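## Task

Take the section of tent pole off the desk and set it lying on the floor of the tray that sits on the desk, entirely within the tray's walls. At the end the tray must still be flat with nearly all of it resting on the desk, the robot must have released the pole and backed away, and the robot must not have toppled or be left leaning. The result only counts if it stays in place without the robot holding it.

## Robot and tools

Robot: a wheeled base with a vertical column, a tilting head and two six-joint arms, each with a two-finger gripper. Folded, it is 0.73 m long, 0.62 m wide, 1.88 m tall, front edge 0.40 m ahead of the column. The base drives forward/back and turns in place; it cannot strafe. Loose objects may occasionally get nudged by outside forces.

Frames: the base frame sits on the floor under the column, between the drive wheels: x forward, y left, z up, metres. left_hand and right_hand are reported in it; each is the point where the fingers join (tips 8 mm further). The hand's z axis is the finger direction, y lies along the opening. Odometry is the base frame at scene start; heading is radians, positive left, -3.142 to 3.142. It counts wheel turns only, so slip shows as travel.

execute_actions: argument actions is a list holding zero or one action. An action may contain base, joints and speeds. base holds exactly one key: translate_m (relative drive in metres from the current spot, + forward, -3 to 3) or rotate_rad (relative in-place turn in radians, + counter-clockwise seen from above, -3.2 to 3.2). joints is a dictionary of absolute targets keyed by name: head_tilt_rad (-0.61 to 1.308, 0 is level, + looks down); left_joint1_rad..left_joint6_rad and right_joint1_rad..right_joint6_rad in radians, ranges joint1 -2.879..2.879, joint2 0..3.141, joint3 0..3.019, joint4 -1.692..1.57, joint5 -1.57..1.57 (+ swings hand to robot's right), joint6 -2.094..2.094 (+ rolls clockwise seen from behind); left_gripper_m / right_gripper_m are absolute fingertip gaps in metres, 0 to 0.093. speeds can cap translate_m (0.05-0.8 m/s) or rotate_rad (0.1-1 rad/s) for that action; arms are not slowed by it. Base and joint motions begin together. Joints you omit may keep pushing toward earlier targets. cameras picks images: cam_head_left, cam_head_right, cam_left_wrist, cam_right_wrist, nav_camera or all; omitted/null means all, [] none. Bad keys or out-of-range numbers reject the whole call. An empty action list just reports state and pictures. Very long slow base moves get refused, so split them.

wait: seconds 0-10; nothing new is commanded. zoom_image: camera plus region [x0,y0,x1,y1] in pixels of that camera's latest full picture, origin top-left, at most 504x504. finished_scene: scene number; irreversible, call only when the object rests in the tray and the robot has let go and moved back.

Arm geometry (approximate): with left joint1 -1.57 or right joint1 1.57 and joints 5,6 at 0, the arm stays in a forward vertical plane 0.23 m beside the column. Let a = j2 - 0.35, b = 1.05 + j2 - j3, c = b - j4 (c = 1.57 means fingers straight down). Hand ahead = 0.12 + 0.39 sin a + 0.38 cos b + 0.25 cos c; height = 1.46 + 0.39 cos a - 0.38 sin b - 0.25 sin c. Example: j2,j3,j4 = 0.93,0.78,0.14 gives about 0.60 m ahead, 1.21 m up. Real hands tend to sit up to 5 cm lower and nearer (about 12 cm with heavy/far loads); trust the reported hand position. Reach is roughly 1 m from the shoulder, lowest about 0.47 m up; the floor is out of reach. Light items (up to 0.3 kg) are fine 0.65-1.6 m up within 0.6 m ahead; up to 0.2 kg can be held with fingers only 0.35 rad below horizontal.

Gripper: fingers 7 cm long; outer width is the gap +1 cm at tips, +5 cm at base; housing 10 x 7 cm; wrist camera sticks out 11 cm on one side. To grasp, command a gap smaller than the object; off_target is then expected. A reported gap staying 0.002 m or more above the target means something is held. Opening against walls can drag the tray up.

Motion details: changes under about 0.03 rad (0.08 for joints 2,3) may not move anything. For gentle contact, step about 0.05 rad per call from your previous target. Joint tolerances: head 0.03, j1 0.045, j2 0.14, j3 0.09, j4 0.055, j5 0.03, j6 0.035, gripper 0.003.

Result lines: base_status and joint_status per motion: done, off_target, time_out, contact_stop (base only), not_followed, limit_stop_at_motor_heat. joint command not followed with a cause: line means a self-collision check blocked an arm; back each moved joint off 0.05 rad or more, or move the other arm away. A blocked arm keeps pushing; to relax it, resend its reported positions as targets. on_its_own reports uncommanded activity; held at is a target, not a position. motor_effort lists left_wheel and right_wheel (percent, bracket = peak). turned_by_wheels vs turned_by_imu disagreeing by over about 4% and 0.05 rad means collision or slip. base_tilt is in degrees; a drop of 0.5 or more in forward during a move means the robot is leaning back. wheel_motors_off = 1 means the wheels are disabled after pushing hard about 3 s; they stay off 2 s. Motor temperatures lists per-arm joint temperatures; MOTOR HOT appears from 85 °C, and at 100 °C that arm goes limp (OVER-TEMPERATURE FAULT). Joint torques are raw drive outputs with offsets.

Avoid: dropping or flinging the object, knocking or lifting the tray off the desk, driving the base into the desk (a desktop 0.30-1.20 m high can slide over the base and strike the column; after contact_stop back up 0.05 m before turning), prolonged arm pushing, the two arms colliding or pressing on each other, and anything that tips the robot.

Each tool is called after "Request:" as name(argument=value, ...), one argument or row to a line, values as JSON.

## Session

Request:
execute_actions(
  actions=[],
)

Scene clock: 0.00 s.
Joint torques (N m, as the arm reports them, + toward a larger angle): no reading
Motor temperatures (°C, as the motors report them): left_arm=[31 33 30 28 29 30] | right_arm=[29 28 29 30 29 31]
base_odometry: x=+0.000 y=+0.000 heading=+0.000 (m, m, rad; odometry frame)
turned_by_wheels: +0.000 (rad since the last result)
turned_by_imu: +0.000 (rad since the last result)
base_tilt: forward=+0.1 right=+0.0 (deg)
base_status: not commanded
joint_positions: head_tilt_rad=+0.889 left_joint1_rad=-1.561 left_joint2_rad=+0.895 left_joint3_rad=+0.362 left_joint4_rad=-0.904 left_joint5_rad=-0.046 left_joint6_rad=-0.105 left_gripper_m=+0.094 right_joint1_rad=+1.564 right_joint2_rad=+0.859 right_joint3_rad=+0.407 right_joint4_rad=-0.890 right_joint5_rad=-0.028 right_joint6_rad=-0.017 right_gripper_m=+0.094
joint_status: not commanded
wheel_motors_off: 0
motor_effort: left_wheel=+3 right_wheel=+2 (%)
left_hand: x=+0.1267 y=+0.2345 z=+1.2525 quat_wxyz=(+0.439, +0.041, -0.896, -0.047) (m; base frame)
right_hand: x=+0.1604 y=-0.2222 z=+1.2428 quat_wxyz=(+0.398, -0.001, -0.917, -0.014) (m; base frame)
pictures: cam_head_left, cam_head_right, cam_left_wrist, cam_right_wrist, nav_camera
camera_calibration (this result's frames):
cam_head_left: T_world_to_cam=[[0.0385652, -0.996246, -0.077499, 0.143993], [-0.764259, 0.0205578, -0.644581, 1.02811], [0.643755, 0.0840878, -0.760598, 1.05639], [0, 0, 0, 1]] pos_world=[0.100132, 0.0334868, 1.47735]
cam_head_right: T_world_to_cam=[[0.0410154, -0.996837, -0.0680672, 0.0786478], [-0.764013, 0.0126122, -0.645077, 1.02946], [0.643896, 0.0784623, -0.76108, 1.05375], [0, 0, 0, 1]] pos_world=[0.104786, -0.0172644, 1.47142]
cam_left_wrist: T_world_to_cam=[[0.0116619, -0.993941, -0.109298, 0.373556], [-0.0219469, -0.109533, 0.993741, -1.20911], [-0.999691, -0.00919013, -0.0230913, 0.283973], [0, 0, 0, 1]] pos_world=[0.252993, 0.241465, 1.24892]
cam_right_wrist: T_world_to_cam=[[-0.00443646, -0.999455, -0.0327154, -0.177918], [-0.132201, -0.0318424, 0.990711, -1.21608], [-0.991213, 0.00872025, -0.131987, 0.448702], [0, 0, 0, 1]] pos_world=[0.283202, -0.220457, 1.25819]
Images, in order (width x height): cam_head_left 896x504, cam_head_right 896x504, cam_left_wrist 504x504, cam_right_wrist 504x504, nav_camera 896x504.

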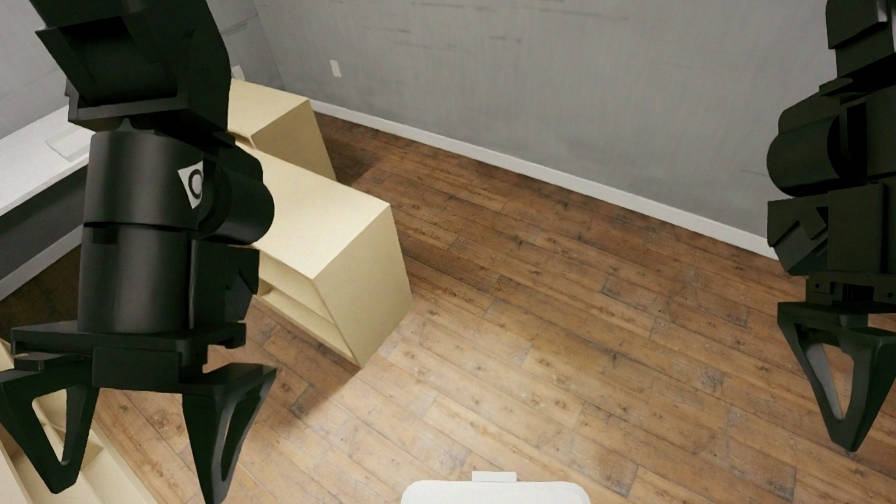

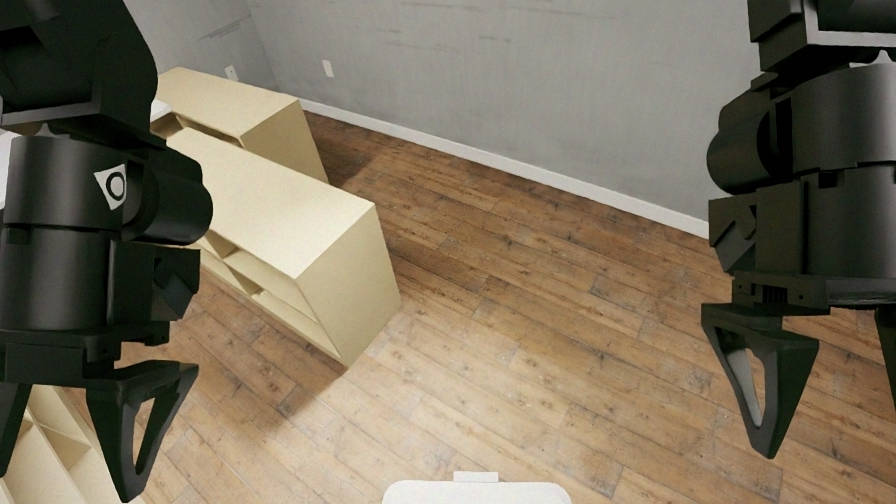

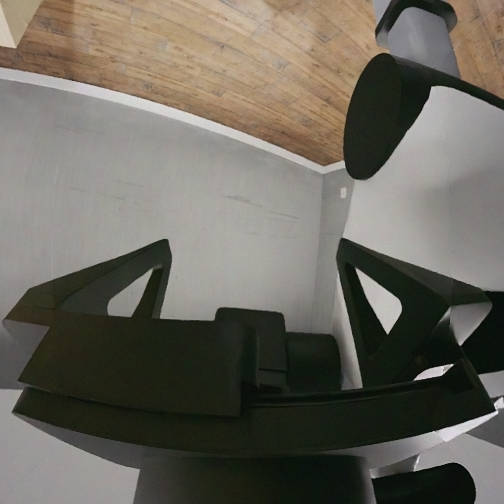

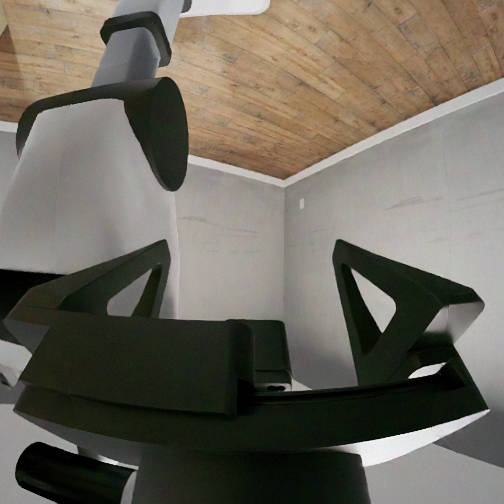

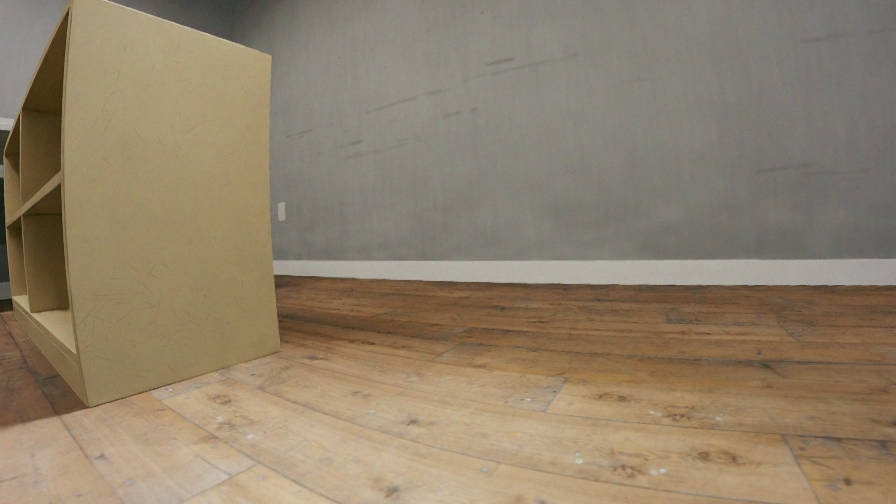

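Request:
execute_actions(
  actions=[
    {"base": {"rotate_rad": 1.065}, "joints": {"head_tilt_rad": 0.65}},
  ],
  cameras=["cam_head_left", "cam_head_right", "nav_camera"],
)

Scene clock: 19.27 s.
Joint torques (N m, as the arm reports them, + toward a larger angle): left_arm=[-0.39 -7.71 -1.05 -1.17 -0.13  0.01] | right_arm=[ 1.97 -4.9  -0.59 -1.18 -0.06  0.  ]
Motor temperatures (°C, as the motors report them): left_arm=[31 33 30 28 29 30] | right_arm=[29 29 29 30 29 31]
base_odometry: x=+0.000 y=+0.000 heading=+1.063 (m, m, rad; odometry frame)
turned_by_wheels: +1.063 (rad since the last result)
turned_by_imu: +1.063 (rad since the last result)
base_tilt: forward=+0.0 right=+0.0 (deg)
base_status: done
joint_positions: head_tilt_rad=+0.667 left_joint1_rad=-1.561 left_joint2_rad=+0.895 left_joint3_rad=+0.362 left_joint4_rad=-0.904 left_joint5_rad=-0.046 left_joint6_rad=-0.105 left_gripper_m=+0.094 right_joint1_rad=+1.564 right_joint2_rad=+0.859 right_joint3_rad=+0.407 right_joint4_rad=-0.890 right_joint5_rad=-0.028 right_joint6_rad=-0.017 right_gripper_m=+0.094
joint_status: all done
wheel_motors_off: 0
motor_effort: left_wheel=-7(48) right_wheel=+7(42) (%)
left_hand: x=+0.1267 y=+0.2345 z=+1.2525 quat_wxyz=(+0.439, +0.041, -0.896, -0.047) (m; base frame)
right_hand: x=+0.1608 y=-0.2222 z=+1.2427 quat_wxyz=(+0.398, -0.001, -0.917, -0.014) (m; base frame)
pictures: cam_head_left, cam_head_right, nav_camera
camera_calibration (this result's frames):
cam_head_left: T_world_to_cam=[[0.0546813, -0.996246, -0.0671069, 0.127183], [-0.603595, 0.0205578, -0.797026, 1.25484], [0.795414, 0.0840878, -0.600205, 0.801804], [0, 0, 0, 1]] pos_world=[0.112696, 0.0334868, 1.48992]
cam_head_right: T_world_to_cam=[[0.0549948, -0.996837, -0.0573671, 0.0614706], [-0.603245, 0.0126122, -0.797456, 1.25608], [0.795657, 0.0784623, -0.600644, 0.799092], [0, 0, 0, 1]] pos_world=[0.11854, -0.0172644, 1.48516]
Images, in order (width x height): cam_head_left 896x504, cam_head_right 896x504, nav_camera 896x504.

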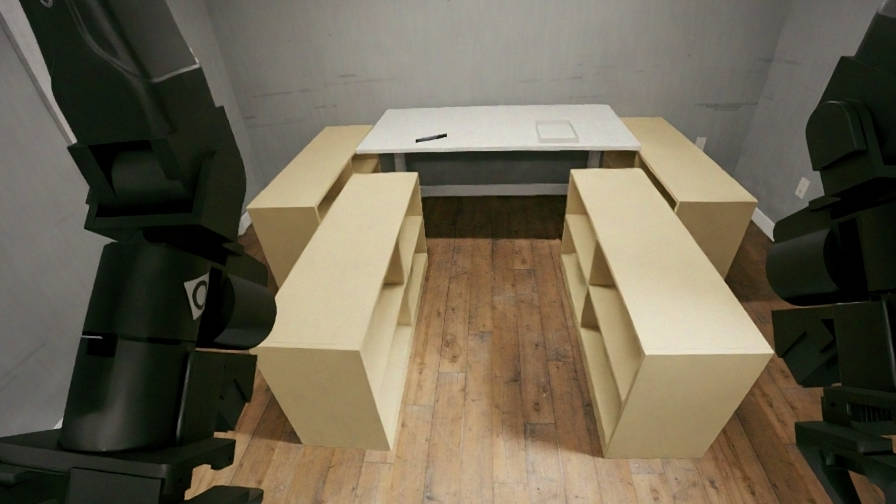

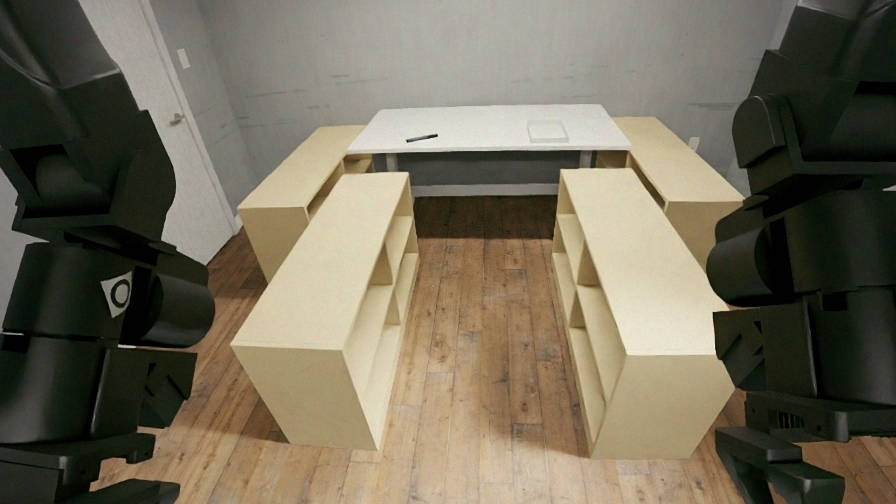

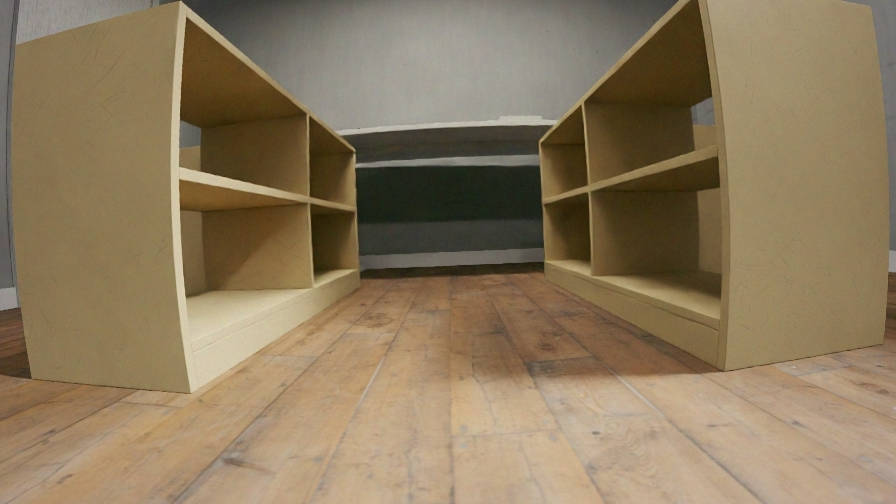

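Request:
zoom_image(
  camera="cam_head_left",
  region=[340, 90, 660, 290],
)

Request:
zoom_image(
  camera="cam_head_left",
  region=[360, 230, 640, 480],
)

Region (340, 90, 660, 290) of cam_head_left's 896x504 image, scaled by 1.575, with more detail than that image has; it fills the top 315 rows of this view, and the rest is white.

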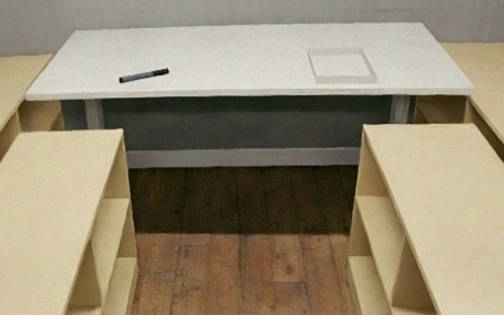

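Region (360, 230, 640, 480) of cam_head_left's 896x504 image, scaled by 1.800, with more detail than that image has; it fills the top 450 rows of this view, and the rest is white.

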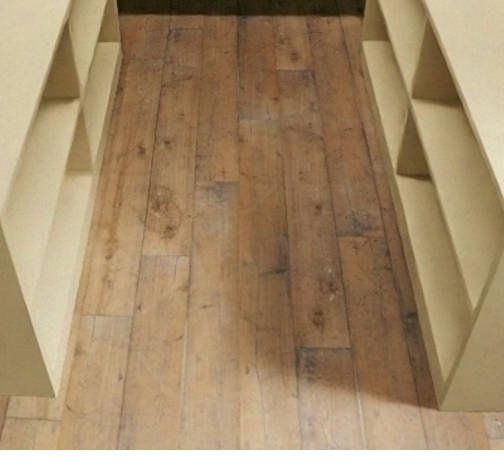

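Request:
execute_actions(
  actions=[
    {"base": {"rotate_rad": -0.028}, "joints": {"left_joint2_rad": 1.15, "left_joint3_rad": 1.085, "left_joint4_rad": -0.2, "left_joint5_rad": 0.147, "left_joint6_rad": 0.9}},
  ],
  cameras=["cam_head_left", "nav_camera"],
)

Scene clock: 114.37 s.
Joint torques (N m, as the arm reports them, + toward a larger angle): left_arm=[ -0.68 -19.21   4.41   0.83   0.26   0.12] | right_arm=[ 2.06 -4.59 -0.43 -1.12 -0.07  0.  ]
Motor temperatures (°C, as the motors report them): left_arm=[31 33 30 28 29 30] | right_arm=[29 29 29 30 29 31]
base_odometry: x=+0.000 y=+0.000 heading=+1.035 (m, m, rad; odometry frame)
turned_by_wheels: -0.028 (rad since the last result)
turned_by_imu: -0.030 (rad since the last result)
base_tilt: forward=+0.0 right=+0.0 (deg)
base_status: done
joint_positions: head_tilt_rad=+0.667 left_joint1_rad=-1.561 left_joint2_rad=+1.145 left_joint3_rad=+1.084 left_joint4_rad=-0.203 left_joint5_rad=+0.143 left_joint6_rad=+0.891 left_gripper_m=+0.094 right_joint1_rad=+1.564 right_joint2_rad=+0.859 right_joint3_rad=+0.407 right_joint4_rad=-0.890 right_joint5_rad=-0.028 right_joint6_rad=-0.017 right_gripper_m=+0.094
joint_status: all done
wheel_motors_off: 0
motor_effort: left_wheel=+1(11) right_wheel=-2(10) (%)
left_hand: x=+0.6326 y=+0.2054 z=+1.1464 quat_wxyz=(-0.145, -0.433, -0.890, +0.004) (m; base frame)
right_hand: x=+0.1604 y=-0.2222 z=+1.2428 quat_wxyz=(+0.398, -0.001, -0.917, -0.014) (m; base frame)
pictures: cam_head_left, nav_camera
camera_calibration (this result's frames):
cam_head_left: T_world_to_cam=[[0.0546833, -0.996246, -0.0671052, 0.12718], [-0.603571, 0.0205578, -0.797044, 1.25487], [0.795432, 0.0840878, -0.600181, 0.801766], [0, 0, 0, 1]] pos_world=[0.112697, 0.0334868, 1.48993]
Images, in order (width x height): cam_head_left 896x504, nav_camera 896x504.

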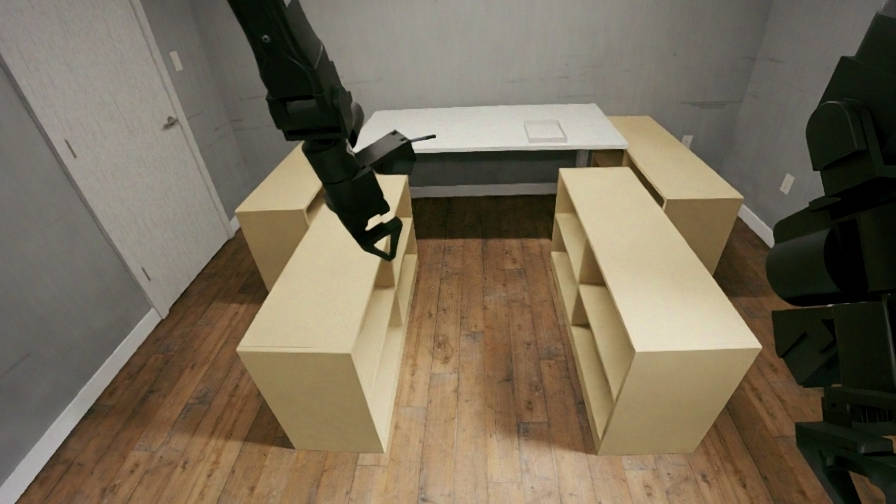

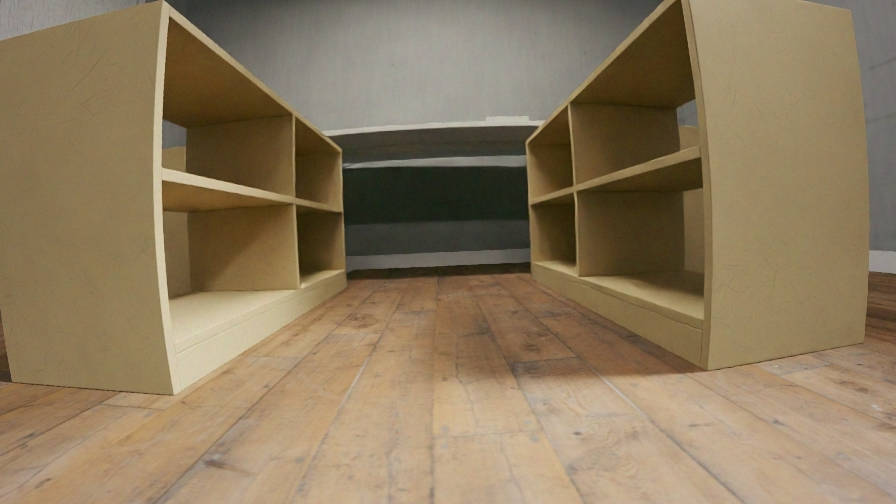

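Request:
execute_actions(
  actions=[
    {"base": {"translate_m": 1.81}, "joints": {"left_joint1_rad": -1.365, "left_joint2_rad": 1.88, "left_joint3_rad": 1.09, "left_joint4_rad": 0.275, "left_joint5_rad": 0.18, "left_joint6_rad": 1.30, "head_tilt_rad": 1.1}},
  ],
  cameras=["cam_head_left", "cam_head_right", "cam_left_wrist"],
)

Scene clock: 129.77 s.
Joint torques (N m, as the arm reports them, + toward a larger angle): left_arm=[  1.07 -15.83  -1.76   0.72   0.03   0.1 ] | right_arm=[ 1.86 -4.99 -0.53 -1.27 -0.07  0.  ]
Motor temperatures (°C, as the motors report them): left_arm=[31 34 30 28 29 30] | right_arm=[29 29 29 30 29 31]
base_odometry: x=+0.923 y=+1.557 heading=+1.036 (m, m, rad; odometry frame)
turned_by_wheels: +0.001 (rad since the last result)
turned_by_imu: -0.003 (rad since the last result)
base_tilt: forward=+0.0 right=+0.0 (deg)
base_status: done
joint_positions: head_tilt_rad=+1.100 left_joint1_rad=-1.352 left_joint2_rad=+1.886 left_joint3_rad=+1.091 left_joint4_rad=+0.264 left_joint5_rad=+0.180 left_joint6_rad=+1.292 left_gripper_m=+0.094 right_joint1_rad=+1.564 right_joint2_rad=+0.858 right_joint3_rad=+0.408 right_joint4_rad=-0.890 right_joint5_rad=-0.028 right_joint6_rad=-0.017 right_gripper_m=+0.094
joint_status: all done
wheel_motors_off: 0
motor_effort: left_wheel=+2(57) right_wheel=+0(51) (%)
left_hand: x=+0.3992 y=+0.3424 z=+0.8651 quat_wxyz=(+0.002, -0.557, -0.830, -0.004) (m; base frame)
right_hand: x=+0.1613 y=-0.2222 z=+1.2426 quat_wxyz=(+0.397, -0.001, -0.918, -0.014) (m; base frame)
pictures: cam_head_left, cam_head_right, cam_left_wrist
camera_calibration (this result's frames):
cam_head_left: T_world_to_cam=[[0.0215161, -0.996246, -0.0838477, 0.154622], [-0.8821, 0.0205578, -0.470614, 0.766093], [0.470571, 0.0840878, -0.878346, 1.24638], [0, 0, 0, 1]] pos_world=[0.085931, 0.0334868, 1.46825]
cam_head_right: T_world_to_cam=[[0.0258833, -0.996837, -0.0751363, 0.0902908], [-0.881963, 0.0126122, -0.471151, 0.767505], [0.470608, 0.0784623, -0.878847, 1.24378], [0, 0, 0, 1]] pos_world=[0.0892425, -0.0172644, 1.46148]
cam_left_wrist: T_world_to_cam=[[-0.932927, -0.359745, -0.0151728, 0.513776], [-0.296148, 0.742668, 0.600617, -0.648531], [-0.204801, 0.564826, -0.799393, 0.706185], [0, 0, 0, 1]] pos_world=[0.431881, 0.267601, 0.961833]
Images, in order (width x height): cam_head_left 896x504, cam_head_right 896x504, cam_left_wrist 504x504.

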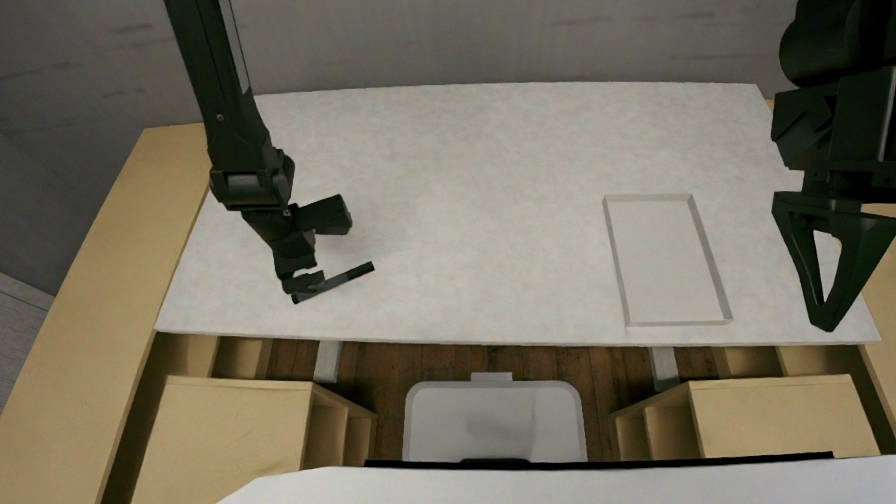

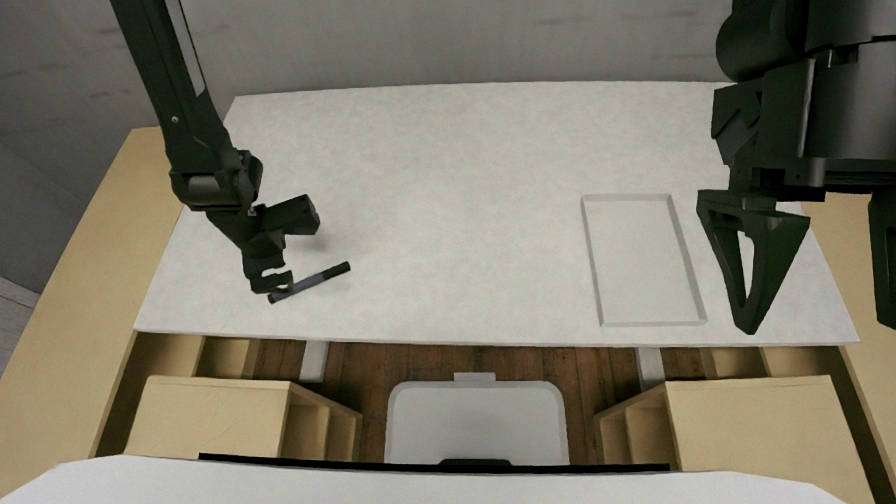

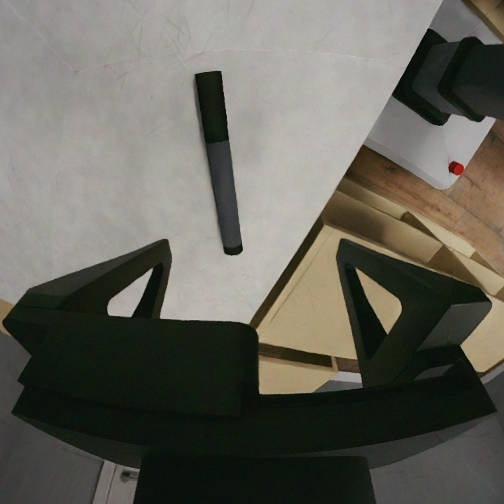

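Request:
zoom_image(
  camera="cam_left_wrist",
  region=[130, 50, 350, 270],
)

Request:
zoom_image(
  camera="cam_head_left",
  region=[260, 230, 400, 350],
)

Request:
zoom_image(
  camera="cam_head_left",
  region=[580, 170, 760, 350],
)

Region (130, 50, 350, 270) of cam_left_wrist's 504x504 image, scaled by 2.291, with more detail than that image has.

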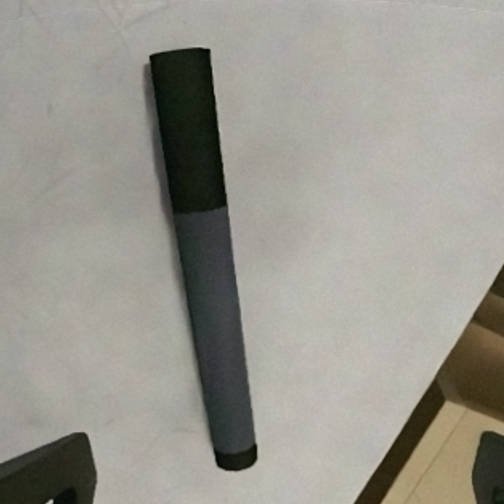

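Region (260, 230, 400, 350) of cam_head_left's 896x504 image, scaled by 3.600, with more detail than that image has; it fills the top 432 rows of this view, and the rest is white.

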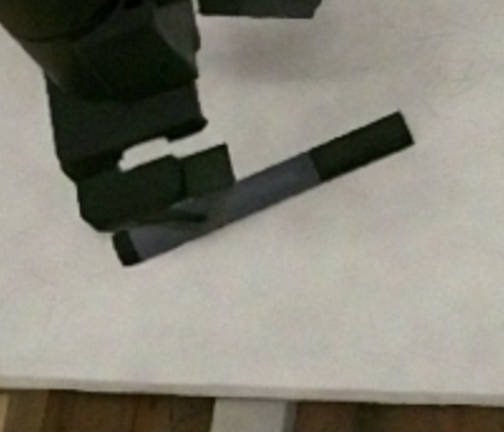

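Region (580, 170, 760, 350) of cam_head_left's 896x504 image, scaled by 2.800, with more detail than that image has.

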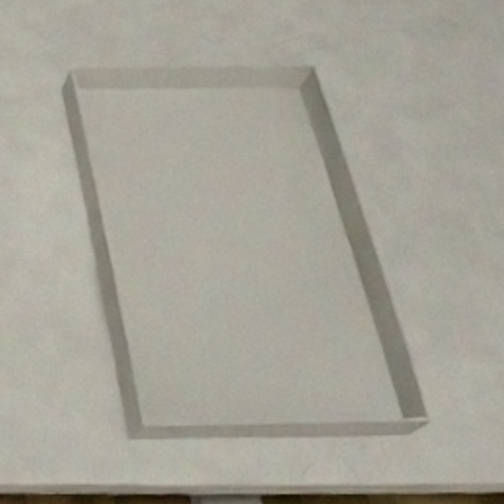

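Request:
execute_actions(
  actions=[
    {"joints": {"left_joint2_rad": 2.16, "left_joint3_rad": 1.481, "left_joint4_rad": 0.16, "left_joint6_rad": 1.235}},
  ],
  cameras=["cam_head_left", "cam_left_wrist"],
)

Scene clock: 196.37 s.
Joint torques (N m, as the arm reports them, + toward a larger angle): left_arm=[  1.81 -16.92  -0.6    0.03   0.03  -0.04] | right_arm=[ 1.69 -4.84 -0.64 -1.22 -0.03  0.  ]
Motor temperatures (°C, as the motors report them): left_arm=[31 34 30 28 29 30] | right_arm=[29 29 29 30 29 31]
base_odometry: x=+0.923 y=+1.557 heading=+1.037 (m, m, rad; odometry frame)
turned_by_wheels: +0.000 (rad since the last result)
turned_by_imu: -0.001 (rad since the last result)
base_tilt: forward=+0.0 right=+0.0 (deg)
base_status: not commanded
joint_positions: head_tilt_rad=+1.100 left_joint1_rad=-1.352 left_joint2_rad=+2.169 left_joint3_rad=+1.479 left_joint4_rad=+0.168 left_joint5_rad=+0.180 left_joint6_rad=+1.242 left_gripper_m=+0.094 right_joint1_rad=+1.564 right_joint2_rad=+0.858 right_joint3_rad=+0.408 right_joint4_rad=-0.890 right_joint5_rad=-0.028 right_joint6_rad=-0.017 right_gripper_m=+0.094
joint_status: all done
wheel_motors_off: 0
motor_effort: left_wheel=+1(0) right_wheel=-2(2) (%)
left_hand: x=+0.4272 y=+0.3675 z=+0.7510 quat_wxyz=(-0.002, -0.537, -0.844, -0.007) (m; base frame)
right_hand: x=+0.1613 y=-0.2222 z=+1.2426 quat_wxyz=(+0.397, -0.001, -0.918, -0.014) (m; base frame)
pictures: cam_head_left, cam_left_wrist
camera_calibration (this result's frames):
cam_head_left: T_world_to_cam=[[0.0215161, -0.996246, -0.0838477, 0.154622], [-0.8821, 0.0205578, -0.470614, 0.766093], [0.470571, 0.0840878, -0.878346, 1.24638], [0, 0, 0, 1]] pos_world=[0.085931, 0.0334868, 1.46825]
cam_left_wrist: T_world_to_cam=[[-0.914152, -0.404652, -0.0241509, 0.56248], [-0.337543, 0.726847, 0.598129, -0.564967], [-0.22448, 0.554932, -0.801036, 0.619822], [0, 0, 0, 1]] pos_world=[0.462629, 0.294294, 0.848007]
Images, in order (width x height): cam_head_left 896x504, cam_left_wrist 504x504.

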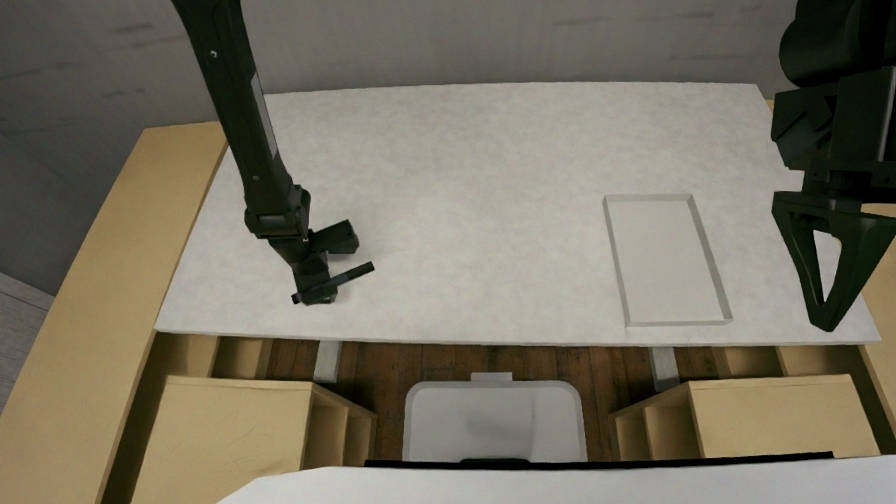

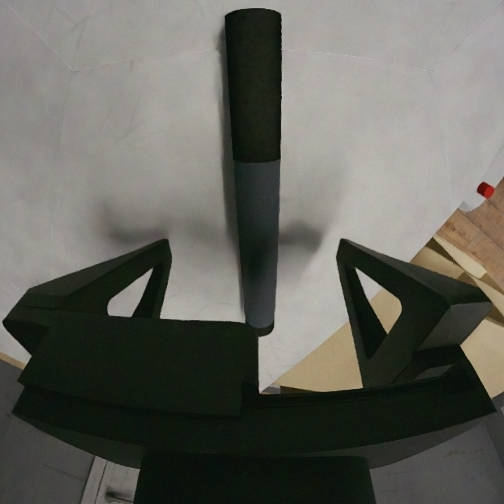

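Request:
zoom_image(
  camera="cam_left_wrist",
  region=[170, 0, 350, 180],
)

Request:
zoom_image(
  camera="cam_left_wrist",
  region=[160, 170, 350, 360],
)

Region (170, 0, 350, 180) of cam_left_wrist's 504x504 image, scaled by 2.800, with more detail than that image has.

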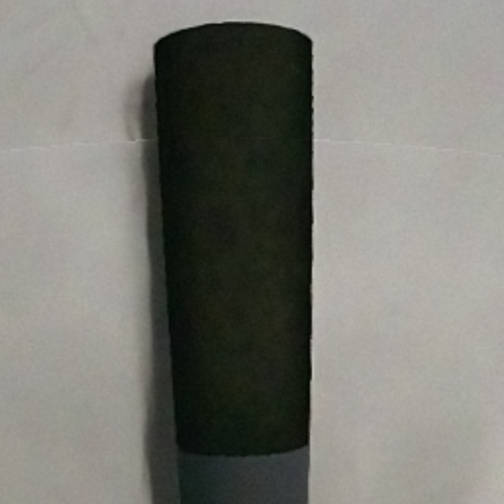

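Region (160, 170, 350, 360) of cam_left_wrist's 504x504 image, scaled by 2.653, with more detail than that image has.

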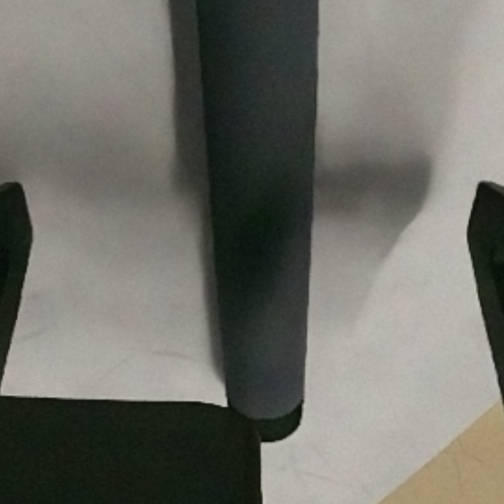

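Request:
execute_actions(
  actions=[],
)

Scene clock: 225.23 s.
Joint torques (N m, as the arm reports them, + toward a larger angle): left_arm=[  1.64 -16.87  -0.66   0.06   0.01  -0.05] | right_arm=[ 1.62 -5.03 -0.59 -1.12 -0.08  0.04]
Motor temperatures (°C, as the motors report them): left_arm=[31 35 30 28 29 30] | right_arm=[29 29 29 30 29 31]
base_odometry: x=+0.923 y=+1.557 heading=+1.037 (m, m, rad; odometry frame)
turned_by_wheels: +0.000 (rad since the last result)
turned_by_imu: -0.001 (rad since the last result)
base_tilt: forward=+0.0 right=+0.0 (deg)
base_status: not commanded
joint_positions: head_tilt_rad=+1.100 left_joint1_rad=-1.352 left_joint2_rad=+2.169 left_joint3_rad=+1.479 left_joint4_rad=+0.168 left_joint5_rad=+0.180 left_joint6_rad=+1.242 left_gripper_m=+0.094 right_joint1_rad=+1.564 right_joint2_rad=+0.858 right_joint3_rad=+0.408 right_joint4_rad=-0.890 right_joint5_rad=-0.028 right_joint6_rad=-0.017 right_gripper_m=+0.094
joint_status: all done
wheel_motors_off: 0
motor_effort: left_wheel=+1(0) right_wheel=-2(2) (%)
left_hand: x=+0.4272 y=+0.3675 z=+0.7510 quat_wxyz=(-0.002, -0.537, -0.844, -0.007) (m; base frame)
right_hand: x=+0.1613 y=-0.2222 z=+1.2426 quat_wxyz=(+0.397, -0.001, -0.918, -0.014) (m; base frame)
pictures: cam_head_left, cam_head_right, cam_left_wrist, cam_right_wrist, nav_camera
camera_calibration (this result's frames):
cam_head_left: T_world_to_cam=[[0.0215161, -0.996246, -0.0838477, 0.154622], [-0.8821, 0.0205578, -0.470614, 0.766093], [0.470571, 0.0840878, -0.878346, 1.24638], [0, 0, 0, 1]] pos_world=[0.085931, 0.0334868, 1.46825]
cam_head_right: T_world_to_cam=[[0.0258833, -0.996837, -0.0751363, 0.0902908], [-0.881963, 0.0126122, -0.47115, 0.767505], [0.470608, 0.0784623, -0.878847, 1.24378], [0, 0, 0, 1]] pos_world=[0.0892425, -0.0172644, 1.46148]
cam_left_wrist: T_world_to_cam=[[-0.914152, -0.404652, -0.0241509, 0.56248], [-0.337543, 0.726847, 0.598129, -0.564967], [-0.22448, 0.554932, -0.801036, 0.619822], [0, 0, 0, 1]] pos_world=[0.462629, 0.294294, 0.848007]
cam_right_wrist: T_world_to_cam=[[-0.00436207, -0.999455, -0.0327169, -0.177936], [-0.13409, -0.0318371, 0.990458, -1.21513], [-0.99096, 0.00870744, -0.133878, 0.451889], [0, 0, 0, 1]] pos_world=[0.284092, -0.22046, 1.25821]
Images, in order (width x height): cam_head_left 896x504, cam_head_right 896x504, cam_left_wrist 504x504, cam_right_wrist 504x504, nav_camera 896x504.

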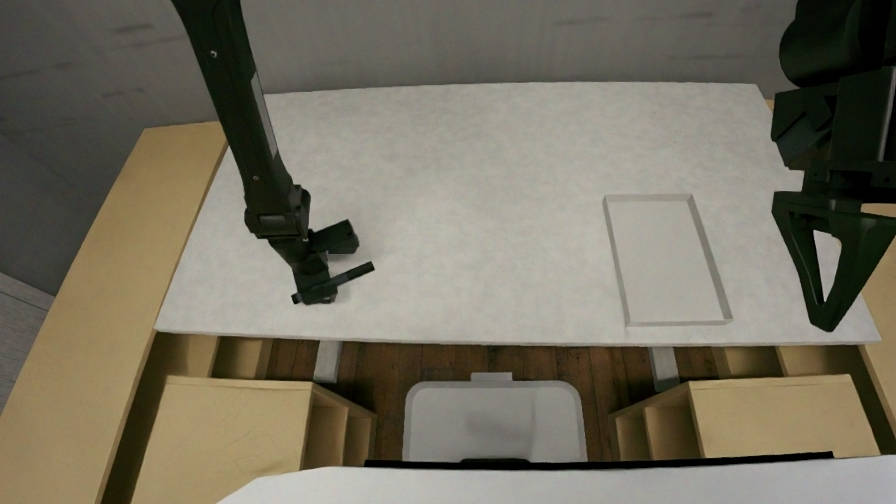

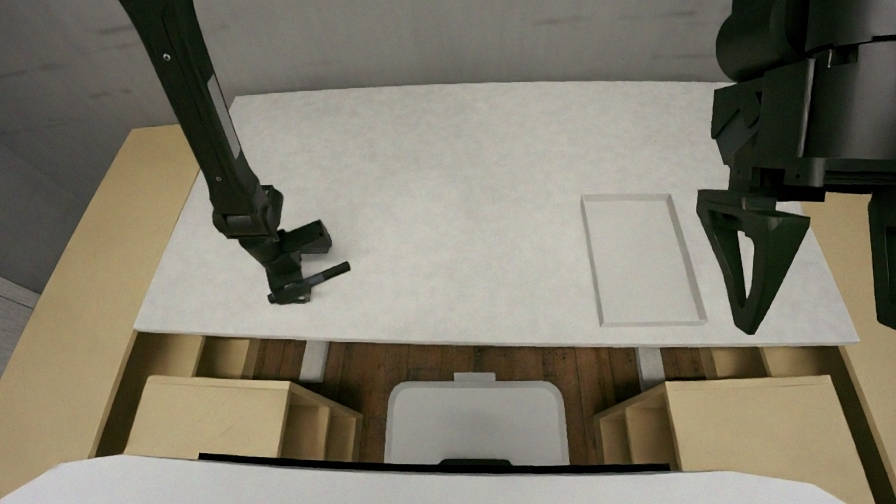

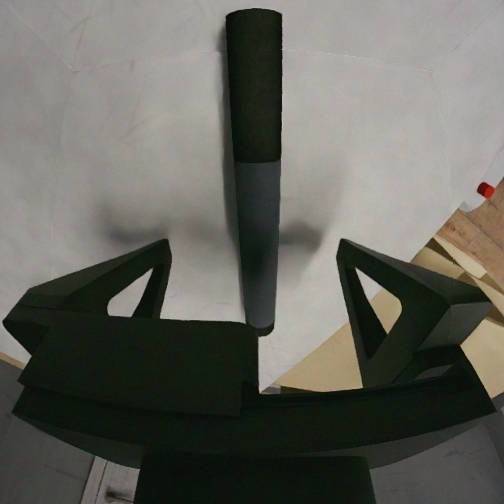

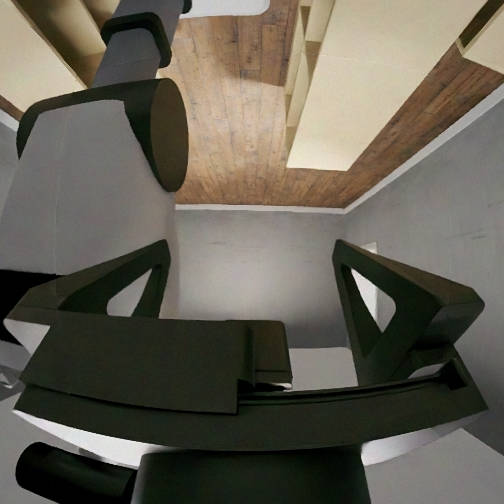

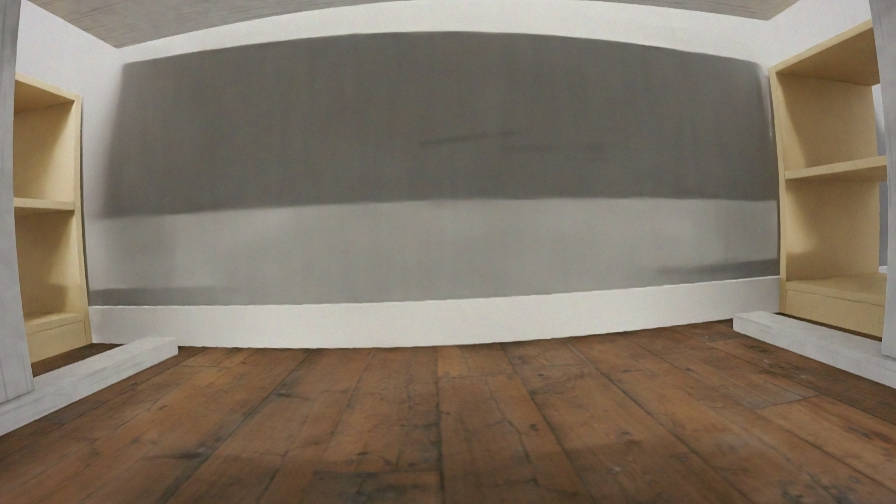

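Request:
execute_actions(
  actions=[
    {"joints": {"left_joint2_rad": 2.208, "left_joint3_rad": 1.535, "left_joint4_rad": 0.16}},
  ],
  cameras=["cam_left_wrist", "cam_head_left"],
)

Scene clock: 237.47 s.
Joint torques (N m, as the arm reports them, + toward a larger angle): left_arm=[  1.93 -15.17  -0.63   0.13   0.01  -0.05] | right_arm=[ 1.74 -5.06 -0.48 -1.22 -0.04  0.02]
Motor temperatures (°C, as the motors report them): left_arm=[31 35 29 28 29 30] | right_arm=[29 29 29 30 29 31]
base_odometry: x=+0.923 y=+1.557 heading=+1.037 (m, m, rad; odometry frame)
turned_by_wheels: +0.000 (rad since the last result)
turned_by_imu: -0.001 (rad since the last result)
base_tilt: forward=+0.0 right=+0.0 (deg)
base_status: not commanded
joint_positions: head_tilt_rad=+1.100 left_joint1_rad=-1.352 left_joint2_rad=+2.192 left_joint3_rad=+1.536 left_joint4_rad=+0.168 left_joint5_rad=+0.180 left_joint6_rad=+1.242 left_gripper_m=+0.094 right_joint1_rad=+1.564 right_joint2_rad=+0.858 right_joint3_rad=+0.408 right_joint4_rad=-0.890 right_joint5_rad=-0.028 right_joint6_rad=-0.017 right_gripper_m=+0.094
joint_status: all done
wheel_motors_off: 0
motor_effort: left_wheel=+2(0) right_wheel=-2(2) (%)
left_hand: x=+0.4457 y=+0.3715 z=+0.7409 quat_wxyz=(-0.015, -0.539, -0.842, -0.018) (m; base frame)
right_hand: x=+0.1613 y=-0.2222 z=+1.2426 quat_wxyz=(+0.397, -0.001, -0.918, -0.014) (m; base frame)
pictures: cam_head_left, cam_left_wrist
camera_calibration (this result's frames):
cam_head_left: T_world_to_cam=[[0.0215161, -0.996246, -0.0838477, 0.154622], [-0.8821, 0.0205578, -0.470614, 0.766093], [0.470571, 0.0840878, -0.878346, 1.24638], [0, 0, 0, 1]] pos_world=[0.085931, 0.0334868, 1.46825]
cam_left_wrist: T_world_to_cam=[[-0.915389, -0.398664, -0.0559511, 0.602672], [-0.352582, 0.726861, 0.589371, -0.542422], [-0.194292, 0.559231, -0.805922, 0.602277], [0, 0, 0, 1]] pos_world=[0.477449, 0.297717, 0.838797]
Images, in order (width x height): cam_head_left 896x504, cam_left_wrist 504x504.

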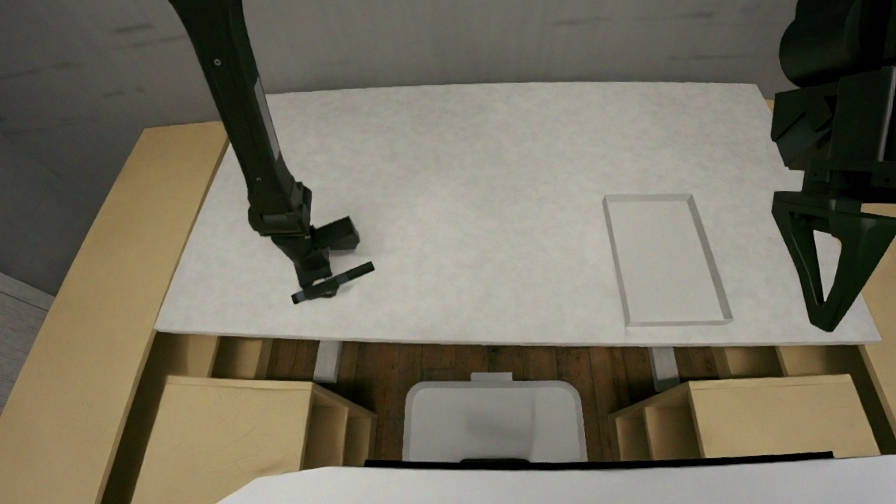

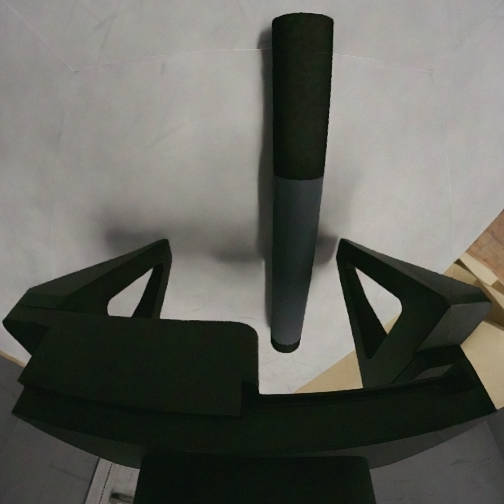

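Request:
execute_actions(
  actions=[
    {"joints": {"left_joint2_rad": 2.235, "left_joint3_rad": 1.535, "left_joint4_rad": 0.16}},
  ],
  cameras=["cam_left_wrist", "cam_head_left"],
)

Scene clock: 242.50 s.
Joint torques (N m, as the arm reports them, + toward a larger angle): left_arm=[  1.53 -14.13  -0.63   0.07  -0.02  -0.05] | right_arm=[ 1.64 -4.73 -0.73 -1.22 -0.04  0.03]
Motor temperatures (°C, as the motors report them): left_arm=[31 35 29 28 29 30] | right_arm=[29 29 29 30 29 31]
base_odometry: x=+0.923 y=+1.557 heading=+1.037 (m, m, rad; odometry frame)
turned_by_wheels: +0.000 (rad since the last result)
turned_by_imu: -0.001 (rad since the last result)
base_tilt: forward=+0.0 right=+0.0 (deg)
base_status: not commanded
joint_positions: head_tilt_rad=+1.100 left_joint1_rad=-1.352 left_joint2_rad=+2.210 left_joint3_rad=+1.534 left_joint4_rad=+0.168 left_joint5_rad=+0.180 left_joint6_rad=+1.242 left_gripper_m=+0.094 right_joint1_rad=+1.564 right_joint2_rad=+0.858 right_joint3_rad=+0.408 right_joint4_rad=-0.890 right_joint5_rad=-0.028 right_joint6_rad=-0.017 right_gripper_m=+0.094
joint_status: all done
wheel_motors_off: 0
motor_effort: left_wheel=+2(3) right_wheel=-2(3) (%)
left_hand: x=+0.4312 y=+0.3709 z=+0.7352 quat_wxyz=(-0.007, -0.538, -0.843, -0.011) (m; base frame)
right_hand: x=+0.1613 y=-0.2222 z=+1.2426 quat_wxyz=(+0.397, -0.001, -0.918, -0.014) (m; base frame)
pictures: cam_head_left, cam_left_wrist
camera_calibration (this result's frames):
cam_head_left: T_world_to_cam=[[0.0215161, -0.996246, -0.0838477, 0.154622], [-0.8821, 0.0205578, -0.470614, 0.766093], [0.470571, 0.0840878, -0.878346, 1.24638], [0, 0, 0, 1]] pos_world=[0.085931, 0.0334868, 1.46825]
cam_left_wrist: T_world_to_cam=[[-0.914771, -0.402317, -0.0365385, 0.575614], [-0.343509, 0.727066, 0.594455, -0.551496], [-0.212594, 0.556341, -0.803298, 0.602225], [0, 0, 0, 1]] pos_world=[0.46514, 0.297511, 0.832637]
Images, in order (width x height): cam_head_left 896x504, cam_left_wrist 504x504.

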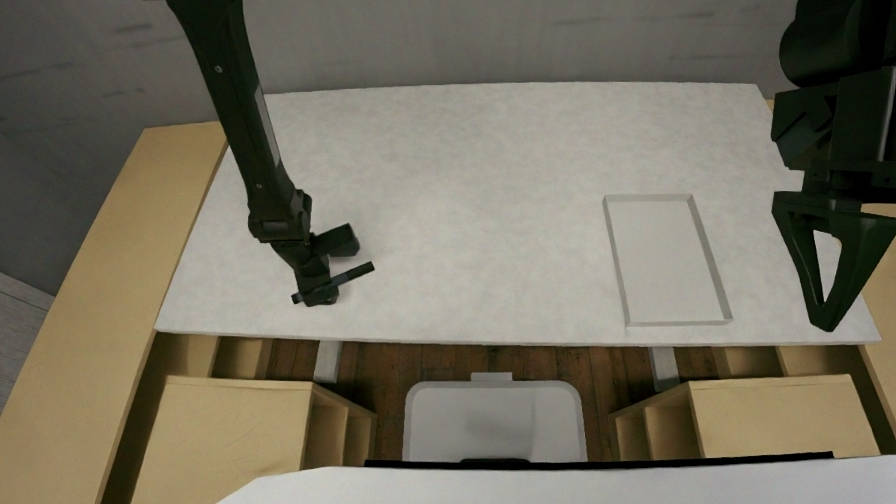

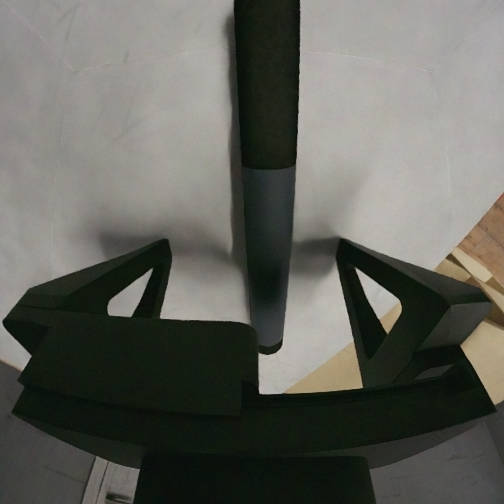

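Request:
execute_actions(
  actions=[
    {"joints": {"left_gripper_m": 0.005}},
  ],
  cameras=["cam_left_wrist", "cam_head_left"],
)

Scene clock: 246.20 s.
Joint torques (N m, as the arm reports them, + toward a larger angle): left_arm=[  2.04 -13.9   -0.64   0.13   0.    -0.04] | right_arm=[ 1.55 -4.85 -0.63 -1.19 -0.02 -0.01]
Motor temperatures (°C, as the motors report them): left_arm=[31 34 29 28 29 30] | right_arm=[29 29 29 30 29 31]
base_odometry: x=+0.923 y=+1.557 heading=+1.037 (m, m, rad; odometry frame)
turned_by_wheels: +0.000 (rad since the last result)
turned_by_imu: -0.001 (rad since the last result)
base_tilt: forward=+0.0 right=+0.0 (deg)
base_status: not commanded
joint_positions: head_tilt_rad=+1.100 left_joint1_rad=-1.352 left_joint2_rad=+2.214 left_joint3_rad=+1.534 left_joint4_rad=+0.167 left_joint5_rad=+0.180 left_joint6_rad=+1.241 left_gripper_m=+0.021 right_joint1_rad=+1.564 right_joint2_rad=+0.858 right_joint3_rad=+0.408 right_joint4_rad=-0.890 right_joint5_rad=-0.028 right_joint6_rad=-0.017 right_gripper_m=+0.094
joint_status: left_gripper_m off_target (ended at +0.021, target +0.005)
wheel_motors_off: 0
motor_effort: left_wheel=+3(4) right_wheel=-2(2) (%)
left_hand: x=+0.4284 y=+0.3708 z=+0.7342 quat_wxyz=(-0.005, -0.537, -0.843, -0.010) (m; base frame)
right_hand: x=+0.1613 y=-0.2222 z=+1.2426 quat_wxyz=(+0.397, -0.001, -0.918, -0.014) (m; base frame)
pictures: cam_head_left, cam_left_wrist
camera_calibration (this result's frames):
cam_head_left: T_world_to_cam=[[0.0215161, -0.996246, -0.0838477, 0.154622], [-0.8821, 0.0205578, -0.470614, 0.766092], [0.470571, 0.0840878, -0.878346, 1.24638], [0, 0, 0, 1]] pos_world=[0.085931, 0.0334868, 1.46825]
cam_left_wrist: T_world_to_cam=[[-0.914424, -0.403471, -0.032252, 0.570116], [-0.341756, 0.726941, 0.595617, -0.553293], [-0.216869, 0.555669, -0.802621, 0.602401], [0, 0, 0, 1]] pos_world=[0.462878, 0.297502, 0.831437]
Images, in order (width x height): cam_head_left 896x504, cam_left_wrist 504x504.

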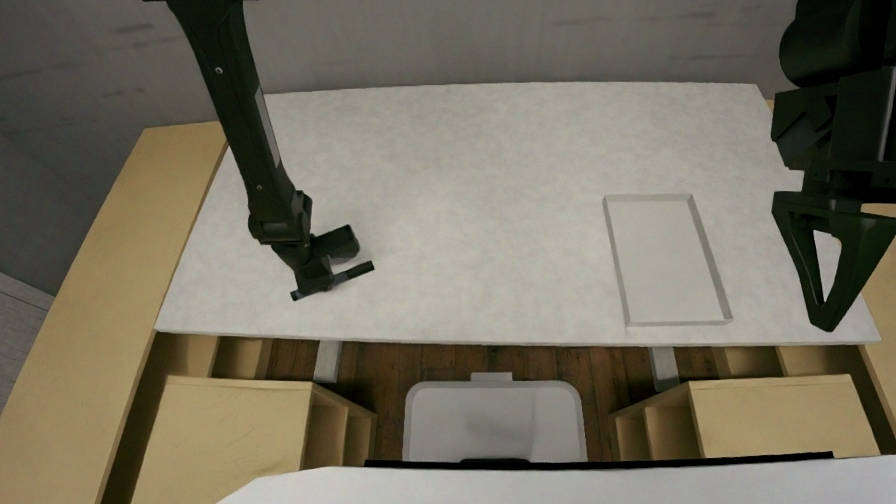

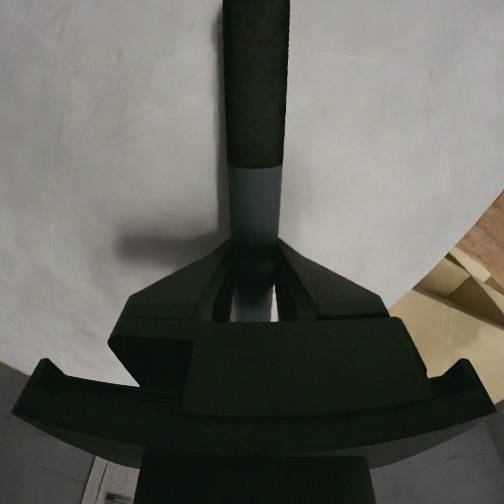

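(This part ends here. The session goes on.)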